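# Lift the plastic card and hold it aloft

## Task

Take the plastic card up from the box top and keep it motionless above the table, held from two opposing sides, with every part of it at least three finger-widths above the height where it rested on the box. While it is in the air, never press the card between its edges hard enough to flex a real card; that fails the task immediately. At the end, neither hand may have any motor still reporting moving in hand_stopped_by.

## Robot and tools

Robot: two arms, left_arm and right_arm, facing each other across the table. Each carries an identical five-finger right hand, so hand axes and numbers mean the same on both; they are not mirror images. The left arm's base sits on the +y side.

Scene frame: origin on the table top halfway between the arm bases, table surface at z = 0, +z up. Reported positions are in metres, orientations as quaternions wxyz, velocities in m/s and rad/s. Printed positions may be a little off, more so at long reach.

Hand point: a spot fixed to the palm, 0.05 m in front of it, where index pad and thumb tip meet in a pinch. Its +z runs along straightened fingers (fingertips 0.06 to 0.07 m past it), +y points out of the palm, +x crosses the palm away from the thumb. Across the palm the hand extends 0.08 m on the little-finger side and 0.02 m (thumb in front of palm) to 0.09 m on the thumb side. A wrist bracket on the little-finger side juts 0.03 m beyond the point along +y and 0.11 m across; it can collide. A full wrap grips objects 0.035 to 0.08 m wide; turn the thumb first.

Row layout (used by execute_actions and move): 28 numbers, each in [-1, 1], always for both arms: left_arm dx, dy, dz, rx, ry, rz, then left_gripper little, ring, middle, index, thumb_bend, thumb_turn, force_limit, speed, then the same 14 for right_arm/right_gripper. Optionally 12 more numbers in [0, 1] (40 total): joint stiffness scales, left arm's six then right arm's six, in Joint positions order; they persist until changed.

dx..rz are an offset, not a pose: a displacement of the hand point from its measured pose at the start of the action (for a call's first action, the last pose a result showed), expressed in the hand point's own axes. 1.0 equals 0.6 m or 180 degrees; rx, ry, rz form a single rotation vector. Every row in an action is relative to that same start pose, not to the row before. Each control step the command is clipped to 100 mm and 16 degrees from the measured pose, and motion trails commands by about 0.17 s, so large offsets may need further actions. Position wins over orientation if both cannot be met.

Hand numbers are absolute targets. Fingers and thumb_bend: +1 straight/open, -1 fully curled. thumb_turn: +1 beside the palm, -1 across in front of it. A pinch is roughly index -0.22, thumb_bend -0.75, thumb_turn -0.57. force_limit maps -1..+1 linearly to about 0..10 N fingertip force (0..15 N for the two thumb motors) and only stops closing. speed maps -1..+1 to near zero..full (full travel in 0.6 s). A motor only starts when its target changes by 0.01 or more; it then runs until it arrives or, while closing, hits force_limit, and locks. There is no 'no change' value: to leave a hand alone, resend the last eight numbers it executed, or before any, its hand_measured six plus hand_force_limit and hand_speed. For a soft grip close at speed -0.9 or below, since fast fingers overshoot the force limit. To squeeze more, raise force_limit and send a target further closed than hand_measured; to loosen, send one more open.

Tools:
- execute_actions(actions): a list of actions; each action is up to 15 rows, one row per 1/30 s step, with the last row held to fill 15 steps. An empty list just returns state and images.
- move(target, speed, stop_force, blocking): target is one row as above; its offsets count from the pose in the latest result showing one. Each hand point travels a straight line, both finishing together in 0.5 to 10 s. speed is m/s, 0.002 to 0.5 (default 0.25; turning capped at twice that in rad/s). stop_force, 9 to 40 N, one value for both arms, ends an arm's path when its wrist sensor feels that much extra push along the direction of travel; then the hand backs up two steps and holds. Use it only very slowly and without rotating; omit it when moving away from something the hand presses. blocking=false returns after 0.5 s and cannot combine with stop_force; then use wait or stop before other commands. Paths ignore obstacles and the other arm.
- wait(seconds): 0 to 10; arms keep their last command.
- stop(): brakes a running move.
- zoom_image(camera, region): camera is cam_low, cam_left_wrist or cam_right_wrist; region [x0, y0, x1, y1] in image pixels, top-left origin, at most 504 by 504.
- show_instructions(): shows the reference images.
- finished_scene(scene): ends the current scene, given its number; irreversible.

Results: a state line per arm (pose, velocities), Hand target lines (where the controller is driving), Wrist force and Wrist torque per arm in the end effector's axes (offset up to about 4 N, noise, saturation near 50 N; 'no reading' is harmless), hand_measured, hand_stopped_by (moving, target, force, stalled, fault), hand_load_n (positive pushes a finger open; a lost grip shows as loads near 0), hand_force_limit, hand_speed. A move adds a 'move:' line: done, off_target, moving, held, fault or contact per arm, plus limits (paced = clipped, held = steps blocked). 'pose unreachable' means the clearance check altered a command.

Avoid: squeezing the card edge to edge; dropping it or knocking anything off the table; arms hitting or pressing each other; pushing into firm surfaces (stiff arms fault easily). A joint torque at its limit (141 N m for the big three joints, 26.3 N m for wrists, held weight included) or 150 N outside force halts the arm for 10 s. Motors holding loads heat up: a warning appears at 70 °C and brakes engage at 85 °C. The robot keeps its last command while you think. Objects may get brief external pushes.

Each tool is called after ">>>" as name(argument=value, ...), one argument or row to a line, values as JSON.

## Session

>>> execute_actions(
  actions=[],
)

Scene clock: 0.00 s.
left_arm: end_effector_position=(+0.2492, +0.5256, +0.4922) hand_measured=(+1.000, +1.000, +1.000, +1.000, +1.000, +1.000) hand_load_n=(+0.0, +0.0, +0.0, +0.0, +0.0, +0.0) hand_stopped_by=(target, target, target, target, target, target) hand_force_limit=0.00 hand_speed=-0.80 end_effector_quat_wxyz=(+0.013, +0.290, +0.957, +0.003) end_effector_velocity=(+0.000, -0.000, +0.000) end_effector_angular_velocity=(-0.001, -0.001, +0.000) | right_arm: end_effector_position=(+0.1396, -0.2787, +0.4823) hand_measured=(+1.000, +1.000, +1.000, +1.000, +1.000, +1.000) hand_load_n=(+0.0, +0.0, +0.0, +0.0, +0.0, +0.0) hand_stopped_by=(target, target, target, target, target, target) hand_force_limit=0.00 hand_speed=-0.80 end_effector_quat_wxyz=(-0.011, -0.306, +0.952, +0.008) end_effector_velocity=(+0.000, +0.000, -0.000) end_effector_angular_velocity=(-0.001, +0.001, +0.001)
Joint positions: left_arm=[ 0.526 -1.736  1.313  1.975  1.551 -1.893] | right_arm=[-1.168 -1.747  1.359  1.982  1.556 -1.917]
Joint velocities: left_arm=[ 0.     0.    -0.001 -0.    -0.    -0.   ] | right_arm=[ 0.001  0.001 -0.001  0.     0.    -0.   ]
Wrist force (N, on the end effector, along its own x y z axes, offset not removed): no reading
Wrist torque (N m, same axes, about the end effector's origin, offset not removed): no reading
Hand target (left_arm): +0.249, +0.526, +0.492; +0.013, +0.290, +0.957, +0.003
Hand target (right_arm): +0.140, -0.279, +0.482; -0.011, -0.306, +0.952, +0.008
Joint stiffness scale: left_arm=[1. 1. 1. 1. 1. 1.] | right_arm=[1. 1. 1. 1. 1. 1.]

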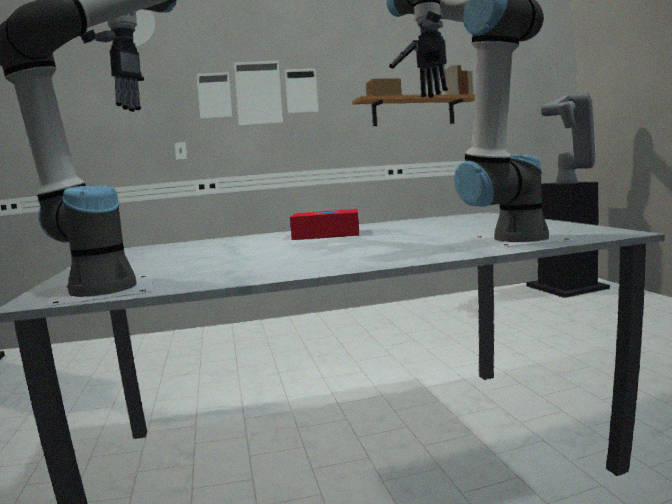

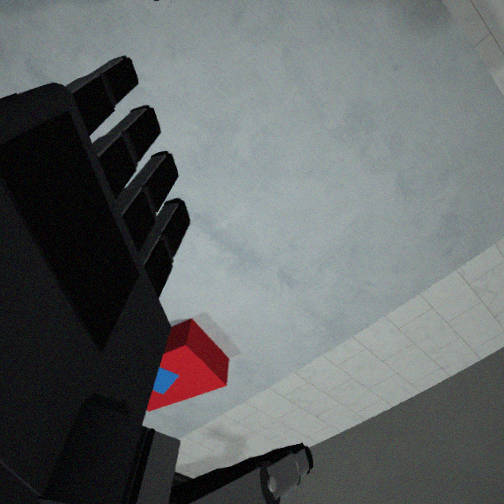

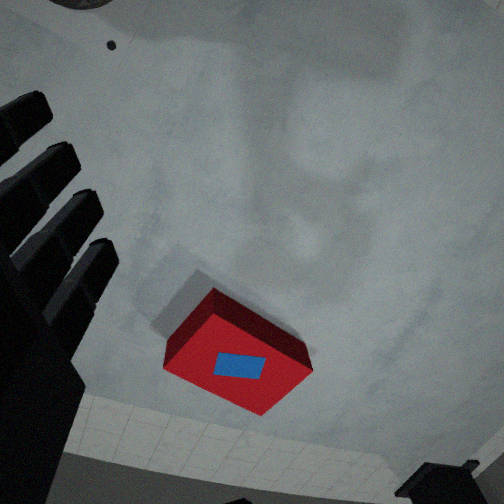

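>>> zoom_image(
  camera="cam_right_wrist",
  region=[140, 260, 330, 430],
)

>>> zoom_image(
  camera="cam_low",
  region=[270, 190, 390, 255],
)

>>> zoom_image(
  camera="cam_left_wrist",
  region=[120, 290, 270, 440],
)

Region (140, 260, 330, 430) of cam_right_wrist's 504x504 image, scaled by 2.653, with more detail than that image has; it fills the top 451 rows of this view, and the rest is white.

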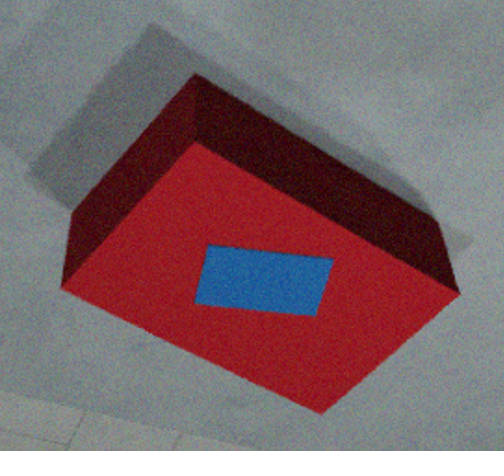

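Region (270, 190, 390, 255) of cam_low's 672x504 image, scaled by 4.200, with more detail than that image has; it fills the top 273 rows of this view, and the rest is white.

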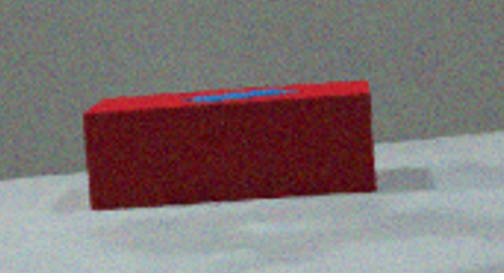

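Region (120, 290, 270, 440) of cam_left_wrist's 504x504 image, scaled by 3.360, with more detail than that image has.

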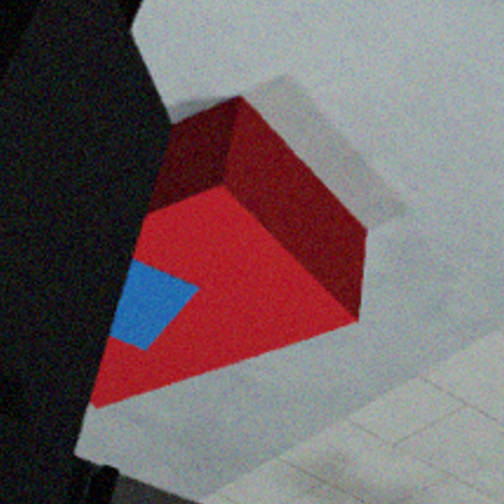

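>>> move(
  target=[0, 0, 0, 0, 0, 0, 1, 1, 1, 1, 1, 1, 0.0, -0.8, -0.7162, -0.1463, 0.4645, -0.0454, -0.0429, 0.3905, 0.9, 0.9, 0.97, 0.9, 0.9, 0.9, 0.0, 0.0],
  speed=0.45,
)

Scene clock: 97.00 s.
left_arm: end_effector_position=(+0.2492, +0.5256, +0.4922) hand_measured=(+1.000, +1.000, +1.000, +1.000, +1.000, +1.000) hand_load_n=(+0.0, +0.0, +0.0, +0.0, +0.0, +0.0) hand_stopped_by=(target, target, target, target, target, target) hand_force_limit=0.00 hand_speed=-0.80 end_effector_quat_wxyz=(+0.013, +0.290, +0.957, +0.003) end_effector_velocity=(+0.000, -0.000, -0.000) end_effector_angular_velocity=(+0.001, +0.000, +0.000) | right_arm: end_effector_position=(+0.5331, -0.0989, +0.1954) hand_measured=(+0.900, +0.900, +0.970, +0.900, +0.900, +0.900) hand_load_n=(+0.0, +0.0, +0.0, +0.0, +0.0, +0.0) hand_stopped_by=(target, target, target, target, target, target) hand_force_limit=0.00 hand_speed=0.00 end_effector_quat_wxyz=(+0.026, +0.299, +0.950, +0.084) end_effector_velocity=(+0.002, +0.000, -0.002) end_effector_angular_velocity=(-0.010, +0.010, -0.009)
Joint positions: left_arm=[ 0.526 -1.736  1.313  1.975  1.551 -1.893] | right_arm=[-0.991 -0.908  1.038  1.286  1.485 -0.5  ]
Joint velocities: left_arm=[-0.  0.  0. -0. -0. -0.] | right_arm=[ 0.003  0.015 -0.02   0.018  0.007  0.01 ]
Wrist force (N, on the end effector, along its own x y z axes, offset not removed): left_arm=[2.3 -1.1 0.4] | right_arm=[1.5 1.4 -0.2]
Wrist torque (N m, same axes, about the end effector's origin, offset not removed): left_arm=[-0.18 -0.42 0.36] | right_arm=[0.38 -0.13 -0.10]
Hand target (left_arm): +0.249, +0.526, +0.492; +0.013, +0.290, +0.957, +0.003
Hand target (right_arm): +0.533, -0.098, +0.195; +0.026, +0.299, +0.950, +0.083
Off the commanded pose (left_arm): 0.000 m, 0 deg.
Off the commanded pose (right_arm): 0.002 m, 0 deg.
Joint stiffness scale: left_arm=[1. 1. 1. 1. 1. 1.] | right_arm=[1. 1. 1. 1. 1. 1.]
move: done; limits=paced

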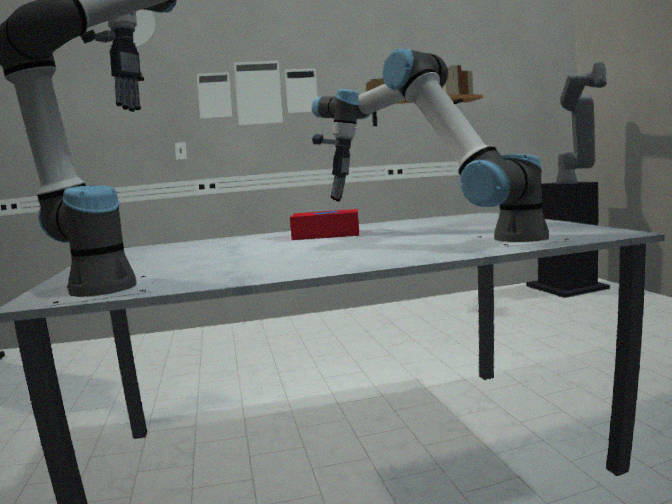

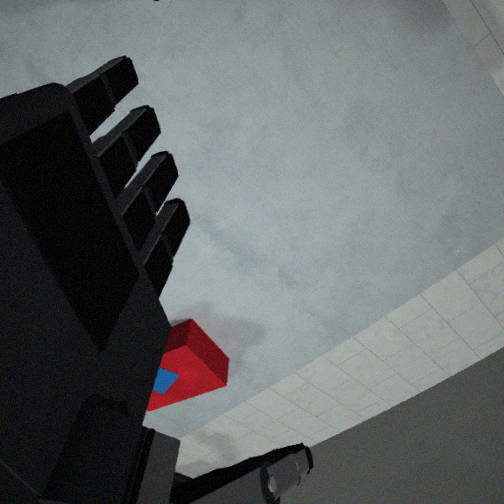

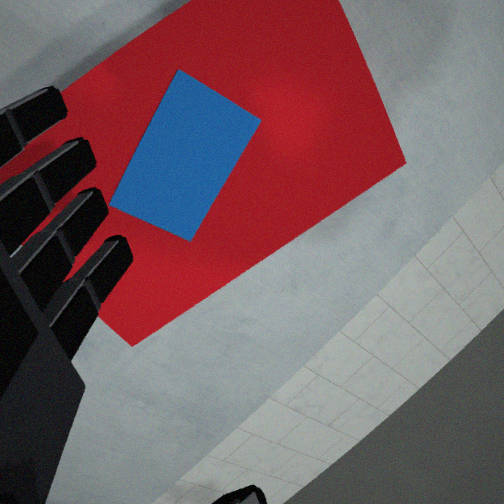

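>>> execute_actions(
  actions=[],
)

Scene clock: 107.93 s.
left_arm: end_effector_position=(+0.2492, +0.5256, +0.4922) hand_measured=(+1.000, +1.000, +1.000, +1.000, +1.000, +1.000) hand_load_n=(+0.0, +0.0, +0.0, +0.0, +0.0, +0.0) hand_stopped_by=(target, target, target, target, target, target) hand_force_limit=0.00 hand_speed=-0.80 end_effector_quat_wxyz=(+0.013, +0.290, +0.957, +0.003) end_effector_velocity=(-0.000, -0.000, -0.000) end_effector_angular_velocity=(-0.001, +0.001, -0.001) | right_arm: end_effector_position=(+0.5333, -0.0989, +0.1955) hand_measured=(+0.900, +0.900, +0.970, +0.900, +0.900, +0.900) hand_load_n=(+0.0, +0.0, +0.0, +0.0, +0.0, +0.0) hand_stopped_by=(target, target, target, target, target, target) hand_force_limit=0.00 hand_speed=0.00 end_effector_quat_wxyz=(+0.026, +0.300, +0.950, +0.083) end_effector_velocity=(+0.001, -0.001, +0.001) end_effector_angular_velocity=(+0.001, -0.000, -0.001)
Joint positions: left_arm=[ 0.526 -1.736  1.313  1.975  1.551 -1.893] | right_arm=[-0.99  -0.906  1.035  1.289  1.486 -0.499]
Joint velocities: left_arm=[ 0.    -0.     0.     0.     0.001  0.001] | right_arm=[-0.002 -0.001 -0.     0.    -0.    -0.   ]
Wrist force (N, on the end effector, along its own x y z axes, offset not removed): left_arm=[1.1 -1.0 0.7] | right_arm=[1.0 0.1 -1.3]
Wrist torque (N m, same axes, about the end effector's origin, offset not removed): left_arm=[-0.26 -0.19 0.09] | right_arm=[0.17 0.04 -0.23]
Hand target (left_arm): +0.249, +0.526, +0.492; +0.013, +0.290, +0.957, +0.003
Hand target (right_arm): +0.533, -0.098, +0.195; +0.026, +0.299, +0.950, +0.083
Off the commanded pose (left_arm): 0.000 m, 0 deg.
Off the commanded pose (right_arm): 0.002 m, 0 deg.
Joint stiffness scale: left_arm=[1. 1. 1. 1. 1. 1.] | right_arm=[1. 1. 1. 1. 1. 1.]

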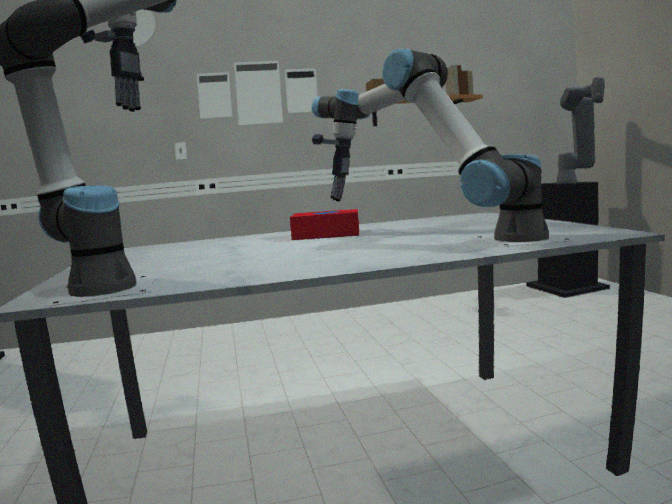

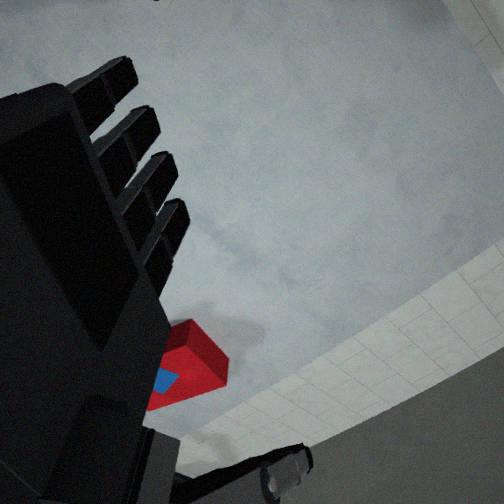

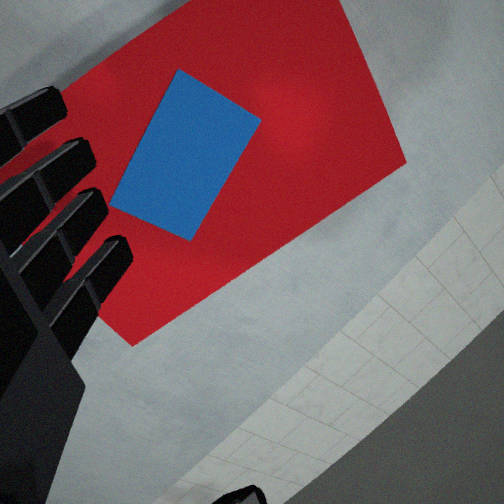

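>>> move(
  target=[0,0,0,0,0,0,1,1,1,1,1,1,0.0,-0.8, -0.0022,0.084,0.0487,0,0,0,0.9,0.9,0.97,0.9,0.9,0.9,0.0,0.0],
  speed=0.12,
)

Scene clock: 136.70 s.
left_arm: end_effector_position=(+0.2492, +0.5256, +0.4922) hand_measured=(+1.000, +1.000, +1.000, +1.000, +1.000, +1.000) hand_load_n=(+0.0, +0.0, +0.0, +0.0, +0.0, +0.0) hand_stopped_by=(target, target, target, target, target, target) hand_force_limit=0.00 hand_speed=-0.80 end_effector_quat_wxyz=(+0.013, +0.290, +0.957, +0.003) end_effector_velocity=(+0.000, -0.000, -0.000) end_effector_angular_velocity=(-0.000, +0.001, -0.000) | right_arm: end_effector_position=(+0.5663, -0.0562, +0.1764) hand_measured=(+0.900, +0.900, +0.970, +0.900, +0.900, +0.900) hand_load_n=(+0.0, +0.0, +0.0, +0.0, +0.0, +0.0) hand_stopped_by=(target, target, target, target, target, target) hand_force_limit=0.00 hand_speed=0.00 end_effector_quat_wxyz=(+0.027, +0.300, +0.950, +0.084) end_effector_velocity=(+0.001, +0.001, +0.000) end_effector_angular_velocity=(-0.006, +0.004, -0.000)
Joint positions: left_arm=[ 0.526 -1.736  1.313  1.975  1.551 -1.893] | right_arm=[-0.951 -0.743  0.8    1.356  1.492 -0.459]
Joint velocities: left_arm=[ 0.     0.001 -0.     0.     0.001  0.   ] | right_arm=[ 0.002  0.009 -0.017  0.014  0.004  0.001]
Wrist force (N, on the end effector, along its own x y z axes, offset not removed): left_arm=[-0.8 0.4 1.5] | right_arm=[2.7 0.9 -1.0]
Wrist torque (N m, same axes, about the end effector's origin, offset not removed): left_arm=[-0.11 0.03 0.16] | right_arm=[0.29 -0.34 -0.10]
Hand target (left_arm): +0.249, +0.526, +0.492; +0.013, +0.290, +0.957, +0.003
Hand target (right_arm): +0.566, -0.055, +0.175; +0.026, +0.300, +0.950, +0.083
Off the commanded pose (left_arm): 0.000 m, 0 deg.
Off the commanded pose (right_arm): 0.002 m, 0 deg.
Joint stiffness scale: left_arm=[1. 1. 1. 1. 1. 1.] | right_arm=[1. 1. 1. 1. 1. 1.]
move: done

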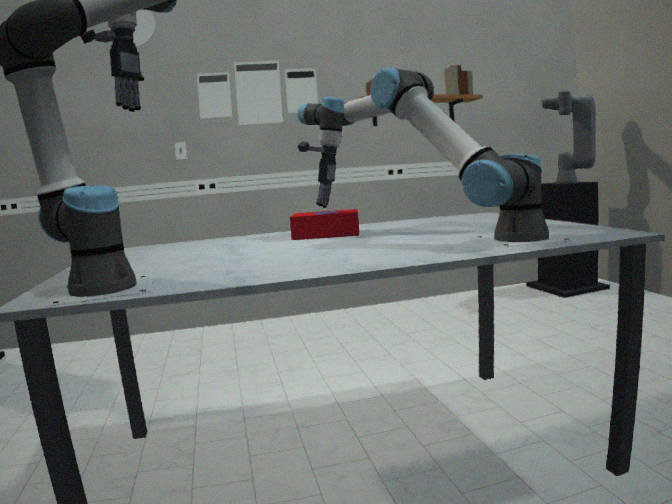

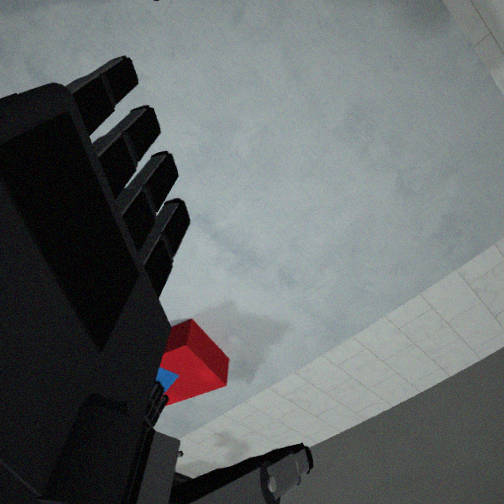

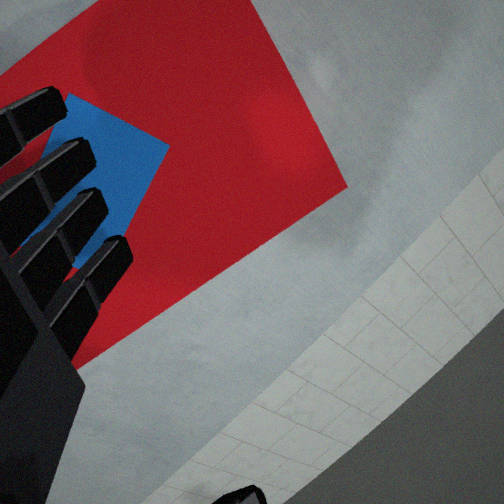

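>>> move(
  target=[0,0,0,0,0,0,1,1,1,1,1,1,0.0,-0.8, 0,-0.00725,0.041,0,0,0,0.9,0.9,0.97,0.9,0.9,0.9,0.0,0.0],
  speed=0.012,
  stop_force=9,
)

Scene clock: 151.33 s.
left_arm: end_effector_position=(+0.2492, +0.5256, +0.4922) hand_measured=(+1.000, +1.000, +1.000, +1.000, +1.000, +1.000) hand_load_n=(+0.0, +0.0, +0.0, +0.0, +0.0, +0.0) hand_stopped_by=(target, target, target, target, target, target) hand_force_limit=0.00 hand_speed=-0.80 end_effector_quat_wxyz=(+0.013, +0.290, +0.957, +0.003) end_effector_velocity=(+0.000, +0.000, +0.000) end_effector_angular_velocity=(+0.000, -0.001, -0.000) | right_arm: end_effector_position=(+0.5669, -0.0558, +0.1588) hand_measured=(+0.900, +0.900, +0.970, +0.900, +0.900, +0.900) hand_load_n=(+0.0, +0.0, -1.0, +0.0, +0.0, +0.0) hand_stopped_by=(target, target, target, target, target, target) hand_force_limit=0.00 hand_speed=0.00 end_effector_quat_wxyz=(+0.029, +0.300, +0.950, +0.087) end_effector_velocity=(-0.002, +0.000, -0.000) end_effector_angular_velocity=(-0.002, +0.005, +0.002)
Joint positions: left_arm=[ 0.526 -1.736  1.313  1.975  1.551 -1.893] | right_arm=[-0.951 -0.742  0.843  1.304  1.492 -0.459]
Joint velocities: left_arm=[-0.    -0.    -0.001 -0.    -0.001  0.   ] | right_arm=[ 0.001  0.    -0.     0.005 -0.001 -0.   ]
Wrist force (N, on the end effector, along its own x y z axes, offset not removed): left_arm=[0.6 2.1 0.3] | right_arm=[1.2 -0.5 -7.9]
Wrist torque (N m, same axes, about the end effector's origin, offset not removed): left_arm=[0.25 -0.12 0.08] | right_arm=[0.38 0.26 -0.15]
Hand target (left_arm): +0.249, +0.526, +0.492; +0.013, +0.290, +0.957, +0.003
Hand target (right_arm): +0.567, -0.056, +0.159; +0.029, +0.300, +0.950, +0.086
Off the commanded pose (left_arm): 0.000 m, 0 deg.
Off the commanded pose (right_arm): 0.007 m, 0 deg.
Joint stiffness scale: left_arm=[1. 1. 1. 1. 1. 1.] | right_arm=[1. 1. 1. 1. 1. 1.]
move: contact (right_arm)

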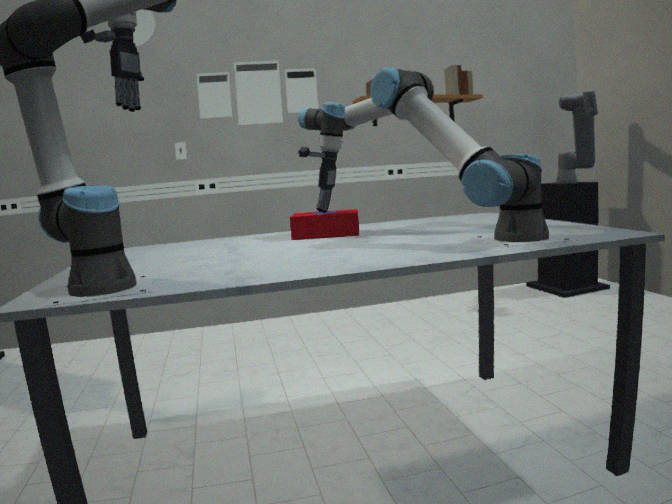

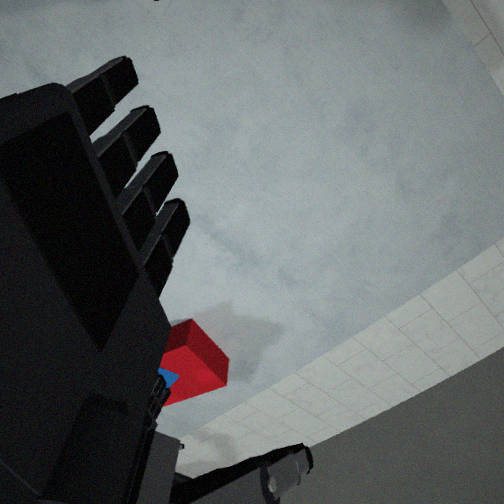

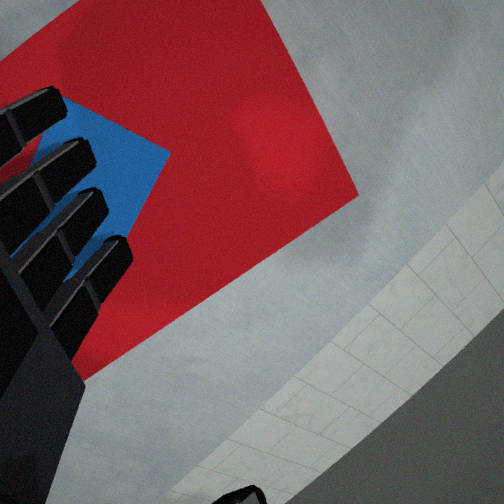

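>>> execute_actions(
  actions=[
    [
[0,0,0,0,0,0,1,1,1,1,1,1,0.0,-0.8, 0,-0.0008,0.0041,0,0,0,0.9,0.9,0.97,0.9,0.9,0.9,0.0,0.0],
[0,0,0,0,0,0,1,1,1,1,1,1,0.0,-0.8, -0.0017,-0.0057,0.0032,0,0,0,0.9,0.9,0.97,0.9,0.9,0.9,0.0,0.0],
[0,0,0,0,0,0,1,1,1,1,1,1,0.0,-0.8, -0.0035,-0.0107,0.0023,0,0,0,0.9,0.9,0.97,0.9,0.9,0.9,0.0,0.0],
[0,0,0,0,0,0,1,1,1,1,1,1,0.0,-0.8, -0.0052,-0.0157,0.0013,0,0,0,0.9,0.9,0.97,0.9,0.9,0.9,0.0,0.0],
[0,0,0,0,0,0,1,1,1,1,1,1,0.0,-0.8, -0.0070,-0.0207,0.0004,0,0,0,0.9,0.9,0.97,0.9,0.9,0.9,0.0,0.0],
[0,0,0,0,0,0,1,1,1,1,1,1,0.0,-0.8, -0.0087,-0.0257,-0.0005,0,0,0,0.9,0.9,0.97,0.9,0.9,0.9,0.0,0.0],
[0,0,0,0,0,0,1,1,1,1,1,1,0.0,-0.8, -0.0105,-0.0306,-0.0014,0,0,0,0.9,0.9,0.97,0.9,0.9,0.9,0.0,0.0],
[0,0,0,0,0,0,1,1,1,1,1,1,0.0,-0.8, -0.0122,-0.0356,-0.0023,0,0,0,0.9,0.9,0.97,0.9,0.9,0.9,0.0,0.0],
[0,0,0,0,0,0,1,1,1,1,1,1,0.0,-0.8, -0.0140,-0.0406,-0.0033,0,0,0,0.9,0.9,0.97,0.9,0.9,0.9,0.0,0.0],
[0,0,0,0,0,0,1,1,1,1,1,1,0.0,-0.8, -0.0157,-0.0456,-0.0042,0,0,0,0.9,0.9,0.97,0.9,0.9,0.9,0.0,0.0],
[0,0,0,0,0,0,1,1,1,1,1,1,0.0,-0.8, -0.0175,-0.0506,-0.0051,0,0,0,0.9,0.9,0.97,0.9,0.9,0.9,0.0,0.0],
[0,0,0,0,0,0,1,1,1,1,1,1,0.0,-0.8, -0.0192,-0.0555,-0.0060,0,0,0,0.9,0.9,0.97,0.9,0.9,0.9,0.0,0.0],
[0,0,0,0,0,0,1,1,1,1,1,1,0.0,-0.8, -0.0210,-0.0605,-0.0069,0,0,0,0.9,0.9,0.97,0.9,0.9,0.9,0.0,0.0],
[0,0,0,0,0,0,1,1,1,1,1,1,0.0,-0.8, -0.0227,-0.0655,-0.0079,0,0,0,0.9,0.9,0.97,0.9,0.9,0.9,0.0,0.0],
[0,0,0,0,0,0,1,1,1,1,1,1,0.0,-0.8, -0.0245,-0.0705,-0.0088,0,0,0,0.9,0.9,0.97,0.9,0.9,0.9,0.0,0.0]
],
  ],
)

>>> wait(
  seconds=0.5,
)

Scene clock: 178.00 s.
left_arm: end_effector_position=(+0.2492, +0.5256, +0.4922) hand_measured=(+1.000, +1.000, +1.000, +1.000, +1.000, +1.000) hand_load_n=(+0.0, +0.0, +0.0, +0.0, +0.0, +0.0) hand_stopped_by=(target, target, target, target, target, target) hand_force_limit=0.00 hand_speed=-0.80 end_effector_quat_wxyz=(+0.013, +0.290, +0.957, +0.003) end_effector_velocity=(+0.000, -0.000, +0.000) end_effector_angular_velocity=(-0.000, -0.001, -0.001) | right_arm: end_effector_position=(+0.5590, -0.0790, +0.1586) hand_measured=(+0.900, +0.900, +0.970, +0.900, +0.900, +0.900) hand_load_n=(+0.0, +0.0, -1.5, +0.0, +0.0, +0.0) hand_stopped_by=(target, target, target, target, target, target) hand_force_limit=0.00 hand_speed=0.00 end_effector_quat_wxyz=(+0.029, +0.301, +0.949, +0.085) end_effector_velocity=(-0.023, -0.092, -0.001) end_effector_angular_velocity=(-0.009, +0.010, -0.014)
Joint positions: left_arm=[ 0.526 -1.736  1.313  1.975  1.551 -1.893] | right_arm=[-0.979 -0.804  0.954  1.26   1.489 -0.486]
Joint velocities: left_arm=[-0.     0.    -0.001 -0.    -0.     0.001] | right_arm=[-0.118 -0.212  0.377 -0.144 -0.013 -0.104]
Wrist force (N, on the end effector, along its own x y z axes, offset not removed): left_arm=[0.7 0.2 0.7] | right_arm=[2.3 2.1 -5.6]
Wrist torque (N m, same axes, about the end effector's origin, offset not removed): left_arm=[0.09 -0.11 0.14] | right_arm=[0.42 -0.04 -0.03]
Hand target (left_arm): +0.249, +0.526, +0.492; +0.013, +0.290, +0.957, +0.003
Hand target (right_arm): +0.554, -0.098, +0.156; +0.028, +0.301, +0.950, +0.084
Off the commanded pose (left_arm): 0.000 m, 0 deg.
Off the commanded pose (right_arm): 0.021 m, 0 deg.
Joint stiffness scale: left_arm=[1. 1. 1. 1. 1. 1.] | right_arm=[1. 1. 1. 1. 1. 1.]

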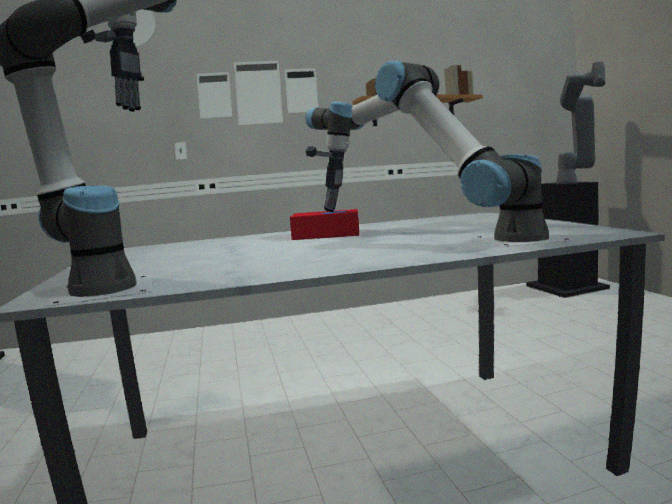

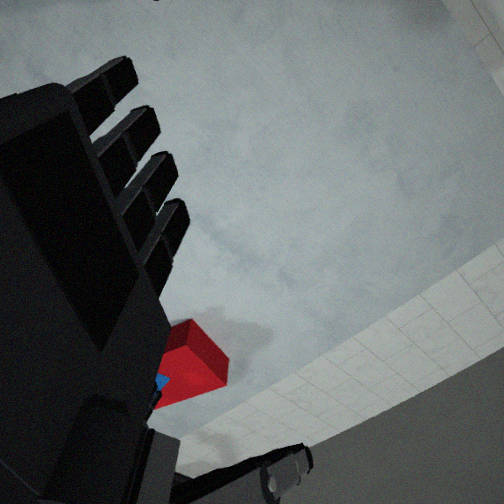

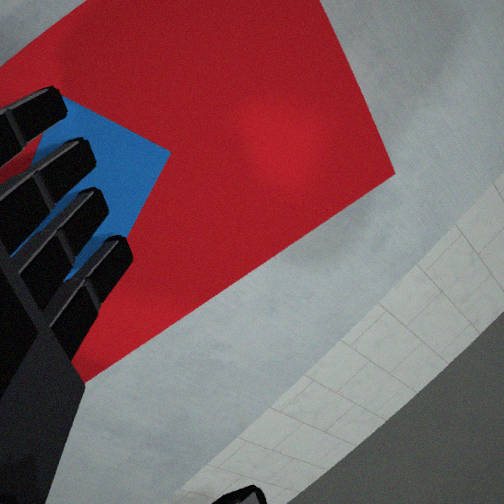

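Scene clock: 178.50 s.
left_arm: end_effector_position=(+0.2492, +0.5256, +0.4922) hand_measured=(+1.000, +1.000, +1.000, +1.000, +1.000, +1.000) hand_load_n=(+0.0, +0.0, +0.0, +0.0, +0.0, +0.0) hand_stopped_by=(target, target, target, target, target, target) hand_force_limit=0.00 hand_speed=-0.80 end_effector_quat_wxyz=(+0.013, +0.290, +0.957, +0.003) end_effector_velocity=(+0.000, +0.000, +0.000) end_effector_angular_velocity=(+0.001, -0.001, +0.000) | right_arm: end_effector_position=(+0.5544, -0.0962, +0.1587) hand_measured=(+0.900, +0.900, +0.970, +0.900, +0.900, +0.900) hand_load_n=(+0.0, +0.0, -2.0, +0.0, +0.0, +0.0) hand_stopped_by=(target, target, target, target, target, target) hand_force_limit=0.00 hand_speed=0.00 end_effector_quat_wxyz=(+0.030, +0.300, +0.950, +0.086) end_effector_velocity=(-0.001, -0.001, +0.000) end_effector_angular_velocity=(+0.002, -0.004, +0.003)
Joint positions: left_arm=[ 0.526 -1.736  1.313  1.975  1.551 -1.893] | right_arm=[-1.002 -0.846  1.028  1.228  1.486 -0.509]
Joint velocities: left_arm=[-0.    -0.001  0.     0.    -0.001 -0.   ] | right_arm=[-0.002 -0.007  0.012 -0.008 -0.001 -0.005]
Wrist force (N, on the end effector, along its own x y z axes, offset not removed): left_arm=[0.0 1.8 0.2] | right_arm=[0.4 -0.2 -7.8]
Wrist torque (N m, same axes, about the end effector's origin, offset not removed): left_arm=[0.24 0.08 0.20] | right_arm=[0.22 0.17 -0.26]
Hand target (left_arm): +0.249, +0.526, +0.492; +0.013, +0.290, +0.957, +0.003
Hand target (right_arm): +0.554, -0.098, +0.156; +0.028, +0.301, +0.950, +0.084
Off the commanded pose (left_arm): 0.000 m, 0 deg.
Off the commanded pose (right_arm): 0.004 m, 0 deg.
Joint stiffness scale: left_arm=[1. 1. 1. 1. 1. 1.] | right_arm=[1. 1. 1. 1. 1. 1.]
wait: 0.50 s; at rest by 0.43 s

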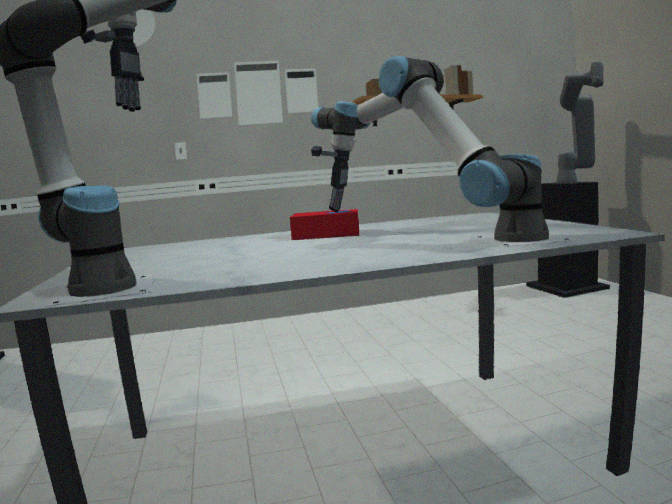

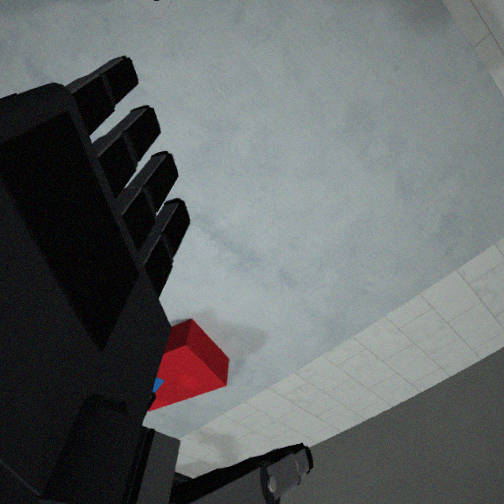

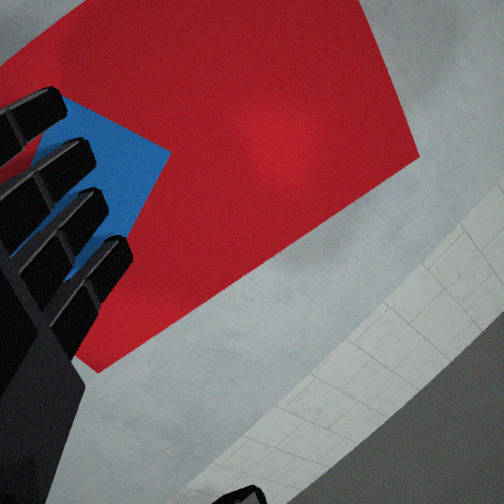

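>>> execute_actions(
  actions=[
    [
[0,0,0,0,0,0,1,1,1,1,1,1,0.0,-0.8, -0.0019,-0.0062,0.0031,0,0,0,0.9,0.9,0.97,0.9,0.9,0.9,0.0,0.0],
[0,0,0,0,0,0,1,1,1,1,1,1,0.0,-0.8, -0.0038,-0.0116,0.0021,0,0,0,0.9,0.9,0.97,0.9,0.9,0.9,0.0,0.0],
[0,0,0,0,0,0,1,1,1,1,1,1,0.0,-0.8, -0.0057,-0.0170,0.0011,0,0,0,0.9,0.9,0.97,0.9,0.9,0.9,0.0,0.0],
[0,0,0,0,0,0,1,1,1,1,1,1,0.0,-0.8, -0.0076,-0.0224,0.0001,0,0,0,0.9,0.9,0.97,0.9,0.9,0.9,0.0,0.0],
[0,0,0,0,0,0,1,1,1,1,1,1,0.0,-0.8, -0.0095,-0.0279,-0.0009,0,0,0,0.9,0.9,0.97,0.9,0.9,0.9,0.0,0.0],
[0,0,0,0,0,0,1,1,1,1,1,1,0.0,-0.8, -0.0114,-0.0333,-0.0019,0,0,0,0.9,0.9,0.97,0.9,0.9,0.9,0.0,0.0],
[0,0,0,0,0,0,1,1,1,1,1,1,0.0,-0.8, -0.0133,-0.0387,-0.0029,0,0,0,0.9,0.9,0.97,0.9,0.9,0.9,0.0,0.0],
[0,0,0,0,0,0,1,1,1,1,1,1,0.0,-0.8, -0.0152,-0.0441,-0.0039,0,0,0,0.9,0.9,0.97,0.9,0.9,0.9,0.0,0.0],
[0,0,0,0,0,0,1,1,1,1,1,1,0.0,-0.8, -0.0171,-0.0495,-0.0049,0,0,0,0.9,0.9,0.97,0.9,0.9,0.9,0.0,0.0],
[0,0,0,0,0,0,1,1,1,1,1,1,0.0,-0.8, -0.0190,-0.0550,-0.0059,0,0,0,0.9,0.9,0.97,0.9,0.9,0.9,0.0,0.0],
[0,0,0,0,0,0,1,1,1,1,1,1,0.0,-0.8, -0.0209,-0.0604,-0.0069,0,0,0,0.9,0.9,0.97,0.9,0.9,0.9,0.0,0.0],
[0,0,0,0,0,0,1,1,1,1,1,1,0.0,-0.8, -0.0228,-0.0658,-0.0079,0,0,0,0.9,0.9,0.97,0.9,0.9,0.9,0.0,0.0],
[0,0,0,0,0,0,1,1,1,1,1,1,0.0,-0.8, -0.0247,-0.0712,-0.0089,0,0,0,0.9,0.9,0.97,0.9,0.9,0.9,0.0,0.0],
[0,0,0,0,0,0,1,1,1,1,1,1,0.0,-0.8, -0.0266,-0.0767,-0.0099,0,0,0,0.9,0.9,0.97,0.9,0.9,0.9,0.0,0.0],
[0,0,0,0,0,0,1,1,1,1,1,1,0.0,-0.8, -0.0286,-0.0821,-0.0109,0,0,0,0.9,0.9,0.97,0.9,0.9,0.9,0.0,0.0]
],
  ],
)

>>> wait(
  seconds=0.6,
)

Scene clock: 200.03 s.
left_arm: end_effector_position=(+0.2492, +0.5256, +0.4922) hand_measured=(+1.000, +1.000, +1.000, +1.000, +1.000, +1.000) hand_load_n=(+0.0, +0.0, +0.0, +0.0, +0.0, +0.0) hand_stopped_by=(target, target, target, target, target, target) hand_force_limit=0.00 hand_speed=-0.80 end_effector_quat_wxyz=(+0.013, +0.290, +0.957, +0.003) end_effector_velocity=(+0.000, +0.000, -0.000) end_effector_angular_velocity=(+0.001, -0.000, +0.000) | right_arm: end_effector_position=(+0.5453, -0.1247, +0.1585) hand_measured=(+0.900, +0.900, +0.970, +0.900, +0.900, +0.900) hand_load_n=(+0.0, +0.0, -2.0, +0.0, +0.0, +0.0) hand_stopped_by=(target, target, target, target, target, target) hand_force_limit=0.00 hand_speed=0.00 end_effector_quat_wxyz=(+0.029, +0.301, +0.949, +0.085) end_effector_velocity=(-0.027, -0.097, -0.000) end_effector_angular_velocity=(-0.006, +0.007, -0.011)
Joint positions: left_arm=[ 0.526 -1.736  1.313  1.975  1.551 -1.893] | right_arm=[-1.041 -0.911  1.139  1.186  1.48  -0.547]
Joint velocities: left_arm=[ 0.     0.     0.001 -0.    -0.001 -0.   ] | right_arm=[-0.142 -0.201  0.342 -0.12  -0.018 -0.13 ]
Wrist force (N, on the end effector, along its own x y z axes, offset not removed): left_arm=[-2.6 1.7 2.1] | right_arm=[0.5 2.7 -5.7]
Wrist torque (N m, same axes, about the end effector's origin, offset not removed): left_arm=[-0.03 0.43 0.07] | right_arm=[0.48 0.20 -0.32]
Hand target (left_arm): +0.249, +0.526, +0.492; +0.013, +0.290, +0.957, +0.003
Hand target (right_arm): +0.540, -0.145, +0.156; +0.028, +0.301, +0.950, +0.084
Off the commanded pose (left_arm): 0.000 m, 0 deg.
Off the commanded pose (right_arm): 0.023 m, 0 deg.
Joint stiffness scale: left_arm=[1. 1. 1. 1. 1. 1.] | right_arm=[1. 1. 1. 1. 1. 1.]

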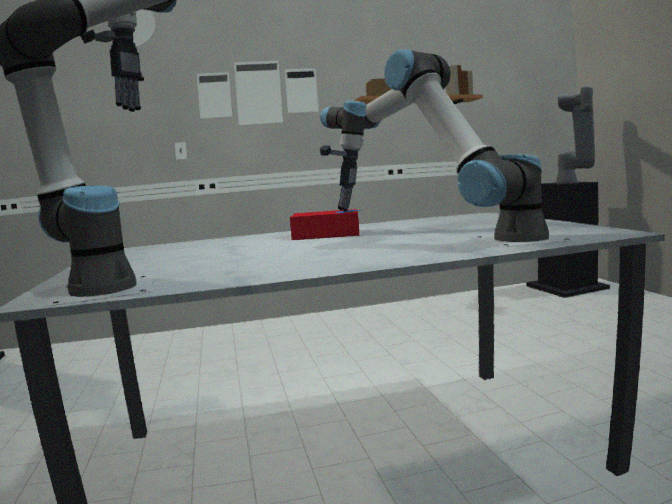

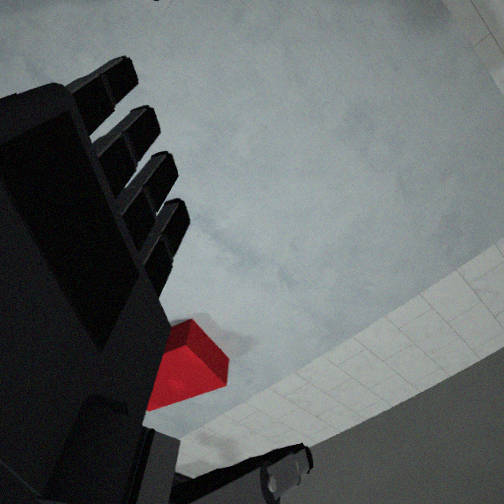

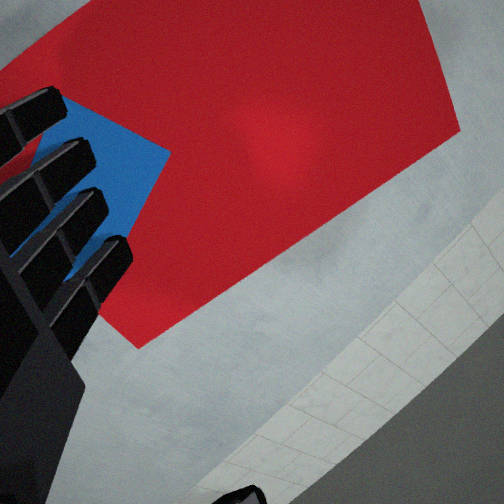

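Scene clock: 200.63 s.
left_arm: end_effector_position=(+0.2492, +0.5256, +0.4922) hand_measured=(+1.000, +1.000, +1.000, +1.000, +1.000, +1.000) hand_load_n=(+0.0, +0.0, +0.0, +0.0, +0.0, +0.0) hand_stopped_by=(target, target, target, target, target, target) hand_force_limit=0.00 hand_speed=-0.80 end_effector_quat_wxyz=(+0.013, +0.290, +0.957, +0.003) end_effector_velocity=(+0.000, +0.000, +0.000) end_effector_angular_velocity=(+0.001, -0.001, +0.001) | right_arm: end_effector_position=(+0.5400, -0.1436, +0.1586) hand_measured=(+0.900, +0.900, +0.970, +0.900, +0.900, +0.900) hand_load_n=(+0.0, +0.0, -2.0, +0.0, +0.0, +0.0) hand_stopped_by=(target, target, target, target, target, target) hand_force_limit=0.00 hand_speed=0.00 end_effector_quat_wxyz=(+0.030, +0.300, +0.950, +0.085) end_effector_velocity=(-0.000, -0.001, -0.000) end_effector_angular_velocity=(+0.001, -0.001, +0.001)
Joint positions: left_arm=[ 0.526 -1.736  1.313  1.975  1.551 -1.893] | right_arm=[-1.07  -0.951  1.207  1.159  1.476 -0.577]
Joint velocities: left_arm=[ 0.    -0.     0.     0.    -0.001 -0.001] | right_arm=[-0.002 -0.003  0.005 -0.003 -0.001 -0.003]
Wrist force (N, on the end effector, along its own x y z axes, offset not removed): left_arm=[-2.1 1.1 0.3] | right_arm=[3.0 0.9 -6.0]
Wrist torque (N m, same axes, about the end effector's origin, offset not removed): left_arm=[0.15 0.44 -0.03] | right_arm=[0.18 -0.14 0.00]
Hand target (left_arm): +0.249, +0.526, +0.492; +0.013, +0.290, +0.957, +0.003
Hand target (right_arm): +0.540, -0.145, +0.156; +0.028, +0.301, +0.950, +0.084
Off the commanded pose (left_arm): 0.000 m, 0 deg.
Off the commanded pose (right_arm): 0.004 m, 0 deg.
Joint stiffness scale: left_arm=[1. 1. 1. 1. 1. 1.] | right_arm=[1. 1. 1. 1. 1. 1.]
wait: 0.60 s; at rest by 0.43 s

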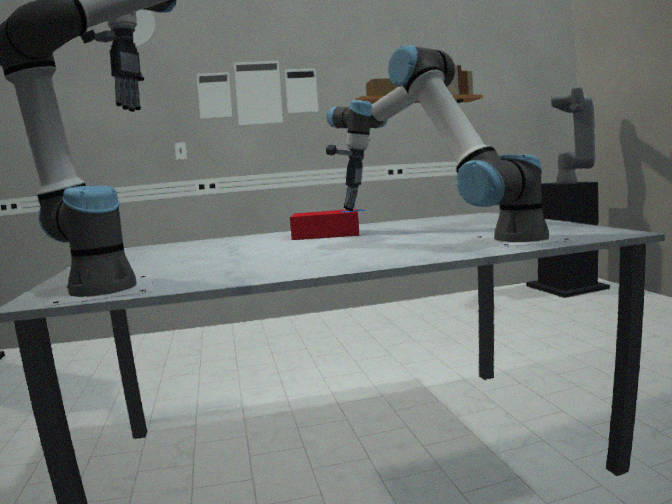

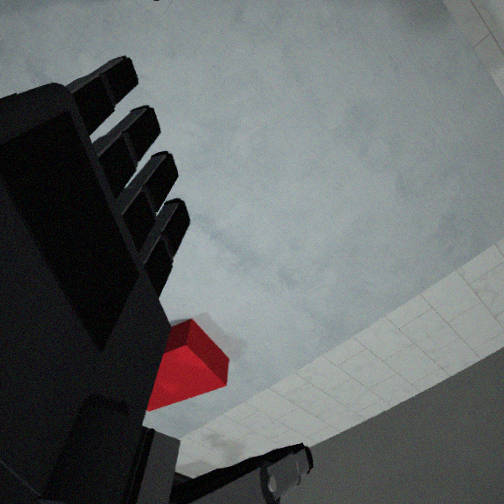

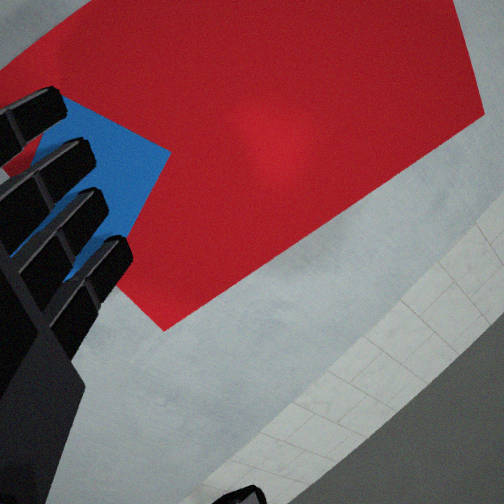

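>>> execute_actions(
  actions=[
    [
[0,0,0,0,0,0,1,1,1,1,1,1,0.0,-0.8, 0,0.0007,-0.0037,0,0,0,0.9,0.9,0.97,0.9,0.9,0.9,0.0,0.0],
[0,0,0,0,0,0,1,1,1,1,1,1,0.0,-0.8, 0,0.0014,-0.0074,0,0,0,0.9,0.9,0.97,0.9,0.9,0.9,0.0,0.0],
[0,0,0,0,0,0,1,1,1,1,1,1,0.0,-0.8, 0,0.0020,-0.0111,0,0,0,0.9,0.9,0.97,0.9,0.9,0.9,0.0,0.0],
[0,0,0,0,0,0,1,1,1,1,1,1,0.0,-0.8, 0,0.0027,-0.0148,0,0,0,0.9,0.9,0.97,0.9,0.9,0.9,0.0,0.0],
[0,0,0,0,0,0,1,1,1,1,1,1,0.0,-0.8, 0,0.0034,-0.0184,0,0,0,0.9,0.9,0.97,0.9,0.9,0.9,0.0,0.0],
[0,0,0,0,0,0,1,1,1,1,1,1,0.0,-0.8, 0,0.0041,-0.0221,0,0,0,0.9,0.9,0.97,0.9,0.9,0.9,0.0,0.0],
[0,0,0,0,0,0,1,1,1,1,1,1,0.0,-0.8, 0,0.0047,-0.0258,0,0,0,0.9,0.9,0.97,0.9,0.9,0.9,0.0,0.0],
[0,0,0,0,0,0,1,1,1,1,1,1,0.0,-0.8, 0,0.0054,-0.0295,0,0,0,0.9,0.9,0.97,0.9,0.9,0.9,0.0,0.0],
[0,0,0,0,0,0,1,1,1,1,1,1,0.0,-0.8, 0,0.0054,-0.0295,0,0,0,0.9,0.9,0.97,0.9,0.9,0.9,0.0,0.0],
[0,0,0,0,0,0,1,1,1,1,1,1,0.0,-0.8, 0,0.0054,-0.0295,0,0,0,0.9,0.9,0.97,0.9,0.9,0.9,0.0,0.0],
[0,0,0,0,0,0,1,1,1,1,1,1,0.0,-0.8, 0,0.0054,-0.0295,0,0,0,0.9,0.9,0.97,0.9,0.9,0.9,0.0,0.0],
[0,0,0,0,0,0,1,1,1,1,1,1,0.0,-0.8, 0,0.0054,-0.0295,0,0,0,-1,-1,-1,0.1,-0.75,-0.57,0.0,0.6],
[0,0,0,0,0,0,1,1,1,1,1,1,0.0,-0.8, 0,0.0054,-0.0295,0,0,0,-1,-1,-1,0.1,-0.75,-0.57,0.0,0.6],
[0,0,0,0,0,0,1,1,1,1,1,1,0.0,-0.8, 0,0.0054,-0.0295,0,0,0,-1,-1,-1,0.1,-0.75,-0.57,0.0,0.6],
[0,0,0,0,0,0,1,1,1,1,1,1,0.0,-0.8, 0,0.0054,-0.0295,0,0,0,-1,-1,-1,0.1,-0.75,-0.57,0.0,0.6]
],
  ],
)

>>> move(
  target=[0,0,0,0,0,0,1,1,1,1,1,1,0.0,-0.8, 0.015,-0.2256,0.0384,0.0572,0.0019,0,-1,-1,-1,0.1,-0.75,-0.57,0.0,0.6],
  speed=0.2,
)

Scene clock: 241.57 s.
left_arm: end_effector_position=(+0.2492, +0.5256, +0.4922) hand_measured=(+1.000, +1.000, +1.000, +1.000, +1.000, +1.000) hand_load_n=(+0.0, +0.0, +0.0, +0.0, +0.0, +0.0) hand_stopped_by=(target, target, target, target, target, target) hand_force_limit=0.00 hand_speed=-0.80 end_effector_quat_wxyz=(+0.013, +0.290, +0.957, +0.003) end_effector_velocity=(+0.000, -0.000, -0.000) end_effector_angular_velocity=(+0.001, -0.000, +0.000) | right_arm: end_effector_position=(+0.5399, -0.1437, +0.1727) hand_measured=(+0.820, +0.820, +0.890, +0.820, +0.850, +0.832) hand_load_n=(+0.0, -0.5, -0.5, -0.5, +0.0, -0.5) hand_stopped_by=(moving, moving, moving, moving, moving, moving) hand_force_limit=0.00 hand_speed=0.60 end_effector_quat_wxyz=(+0.030, +0.300, +0.950, +0.085) end_effector_velocity=(+0.000, -0.001, +0.030) end_effector_angular_velocity=(+0.004, -0.010, -0.003)
Joint positions: left_arm=[ 0.526 -1.736  1.313  1.975  1.551 -1.893] | right_arm=[-1.07  -0.96   1.184  1.191  1.476 -0.578]
Joint velocities: left_arm=[-0.     0.001 -0.    -0.    -0.001 -0.   ] | right_arm=[-0.002 -0.024 -0.037  0.051  0.     0.001]
Wrist force (N, on the end effector, along its own x y z axes, offset not removed): left_arm=[-0.1 0.8 0.7] | right_arm=[2.2 -0.3 1.6]
Wrist torque (N m, same axes, about the end effector's origin, offset not removed): left_arm=[0.12 0.05 0.20] | right_arm=[-0.10 -0.25 -0.04]
Hand target (left_arm): +0.249, +0.526, +0.492; +0.013, +0.290, +0.957, +0.003
Hand target (right_arm): +0.540, -0.144, +0.177; +0.030, +0.300, +0.950, +0.086
Off the commanded pose (left_arm): 0.000 m, 0 deg.
Off the commanded pose (right_arm): 0.004 m, 0 deg.
Joint stiffness scale: left_arm=[1. 1. 1. 1. 1. 1.] | right_arm=[1. 1. 1. 1. 1. 1.]

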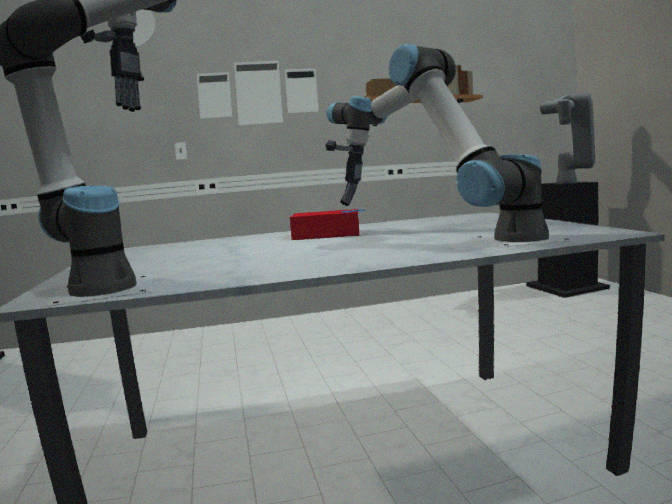

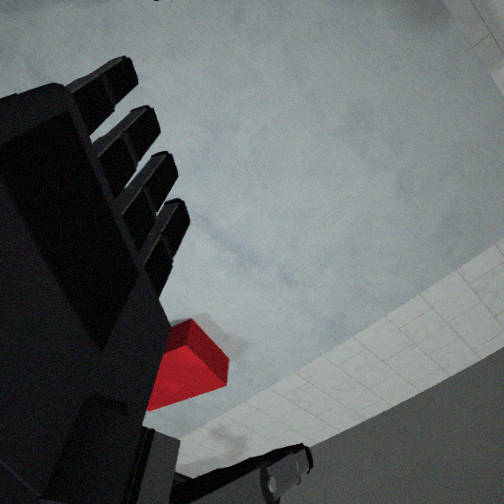

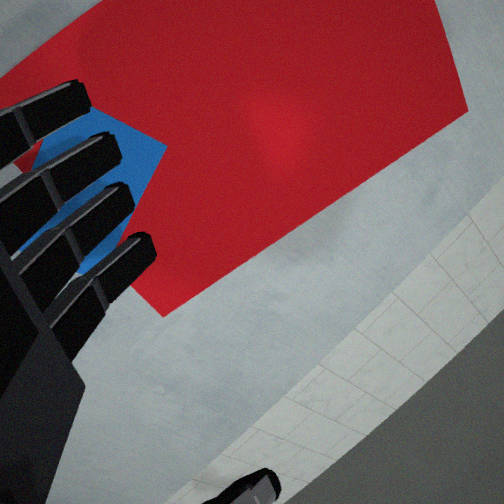

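Scene clock: 242.97 s.
left_arm: end_effector_position=(+0.2492, +0.5256, +0.4922) hand_measured=(+1.000, +1.000, +1.000, +1.000, +1.000, +1.000) hand_load_n=(+0.0, +0.0, +0.0, +0.0, +0.0, +0.0) hand_stopped_by=(target, target, target, target, target, target) hand_force_limit=0.00 hand_speed=-0.80 end_effector_quat_wxyz=(+0.013, +0.290, +0.957, +0.003) end_effector_velocity=(-0.000, +0.000, +0.000) end_effector_angular_velocity=(-0.001, -0.001, +0.001) | right_arm: end_effector_position=(+0.4588, -0.2426, +0.1252) hand_measured=(-1.000, -1.000, -1.000, +0.100, -0.750, -0.570) hand_load_n=(+0.0, +0.0, +0.0, +0.0, +0.0, +0.0) hand_stopped_by=(target, target, target, target, target, target) hand_force_limit=0.00 hand_speed=0.60 end_effector_quat_wxyz=(-0.000, +0.301, +0.954, +0.001) end_effector_velocity=(-0.001, -0.002, -0.001) end_effector_angular_velocity=(-0.002, -0.003, +0.003)
Joint positions: left_arm=[ 0.526 -1.736  1.313  1.975  1.551 -1.893] | right_arm=[-1.159 -1.111  1.553  1.128  1.569 -0.675]
Joint velocities: left_arm=[ 0.    -0.001 -0.    -0.    -0.    -0.   ] | right_arm=[-0.003 -0.004  0.008 -0.006  0.003 -0.005]
Wrist force (N, on the end effector, along its own x y z axes, offset not removed): left_arm=[-1.0 -1.0 2.0] | right_arm=[3.8 -0.6 2.0]
Wrist torque (N m, same axes, about the end effector's origin, offset not removed): left_arm=[-0.25 0.21 0.12] | right_arm=[-0.11 -0.48 -0.21]
Hand target (left_arm): +0.249, +0.526, +0.492; +0.013, +0.290, +0.957, +0.003
Hand target (right_arm): +0.459, -0.244, +0.126; +0.000, +0.301, +0.954, +0.001
Off the commanded pose (left_arm): 0.000 m, 0 deg.
Off the commanded pose (right_arm): 0.002 m, 0 deg.
Joint stiffness scale: left_arm=[1. 1. 1. 1. 1. 1.] | right_arm=[1. 1. 1. 1. 1. 1.]
move: done

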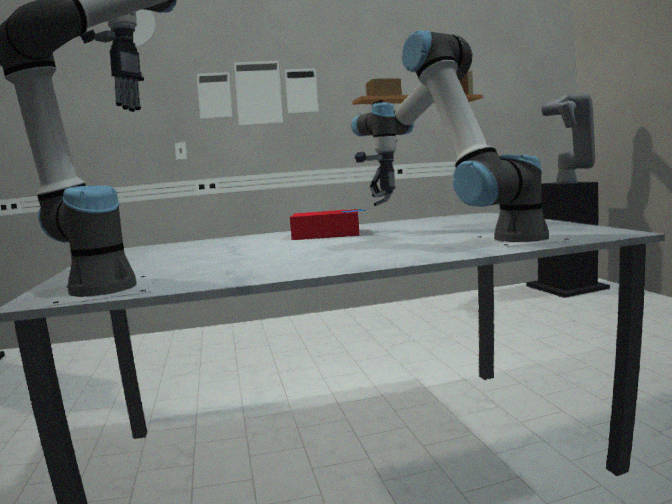

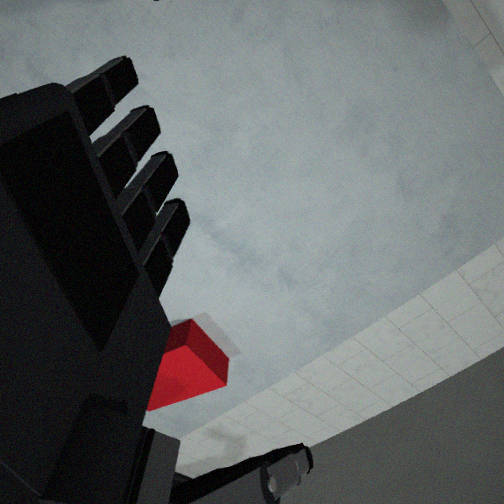

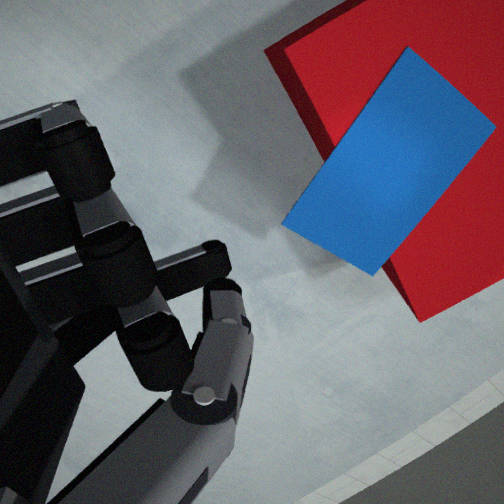

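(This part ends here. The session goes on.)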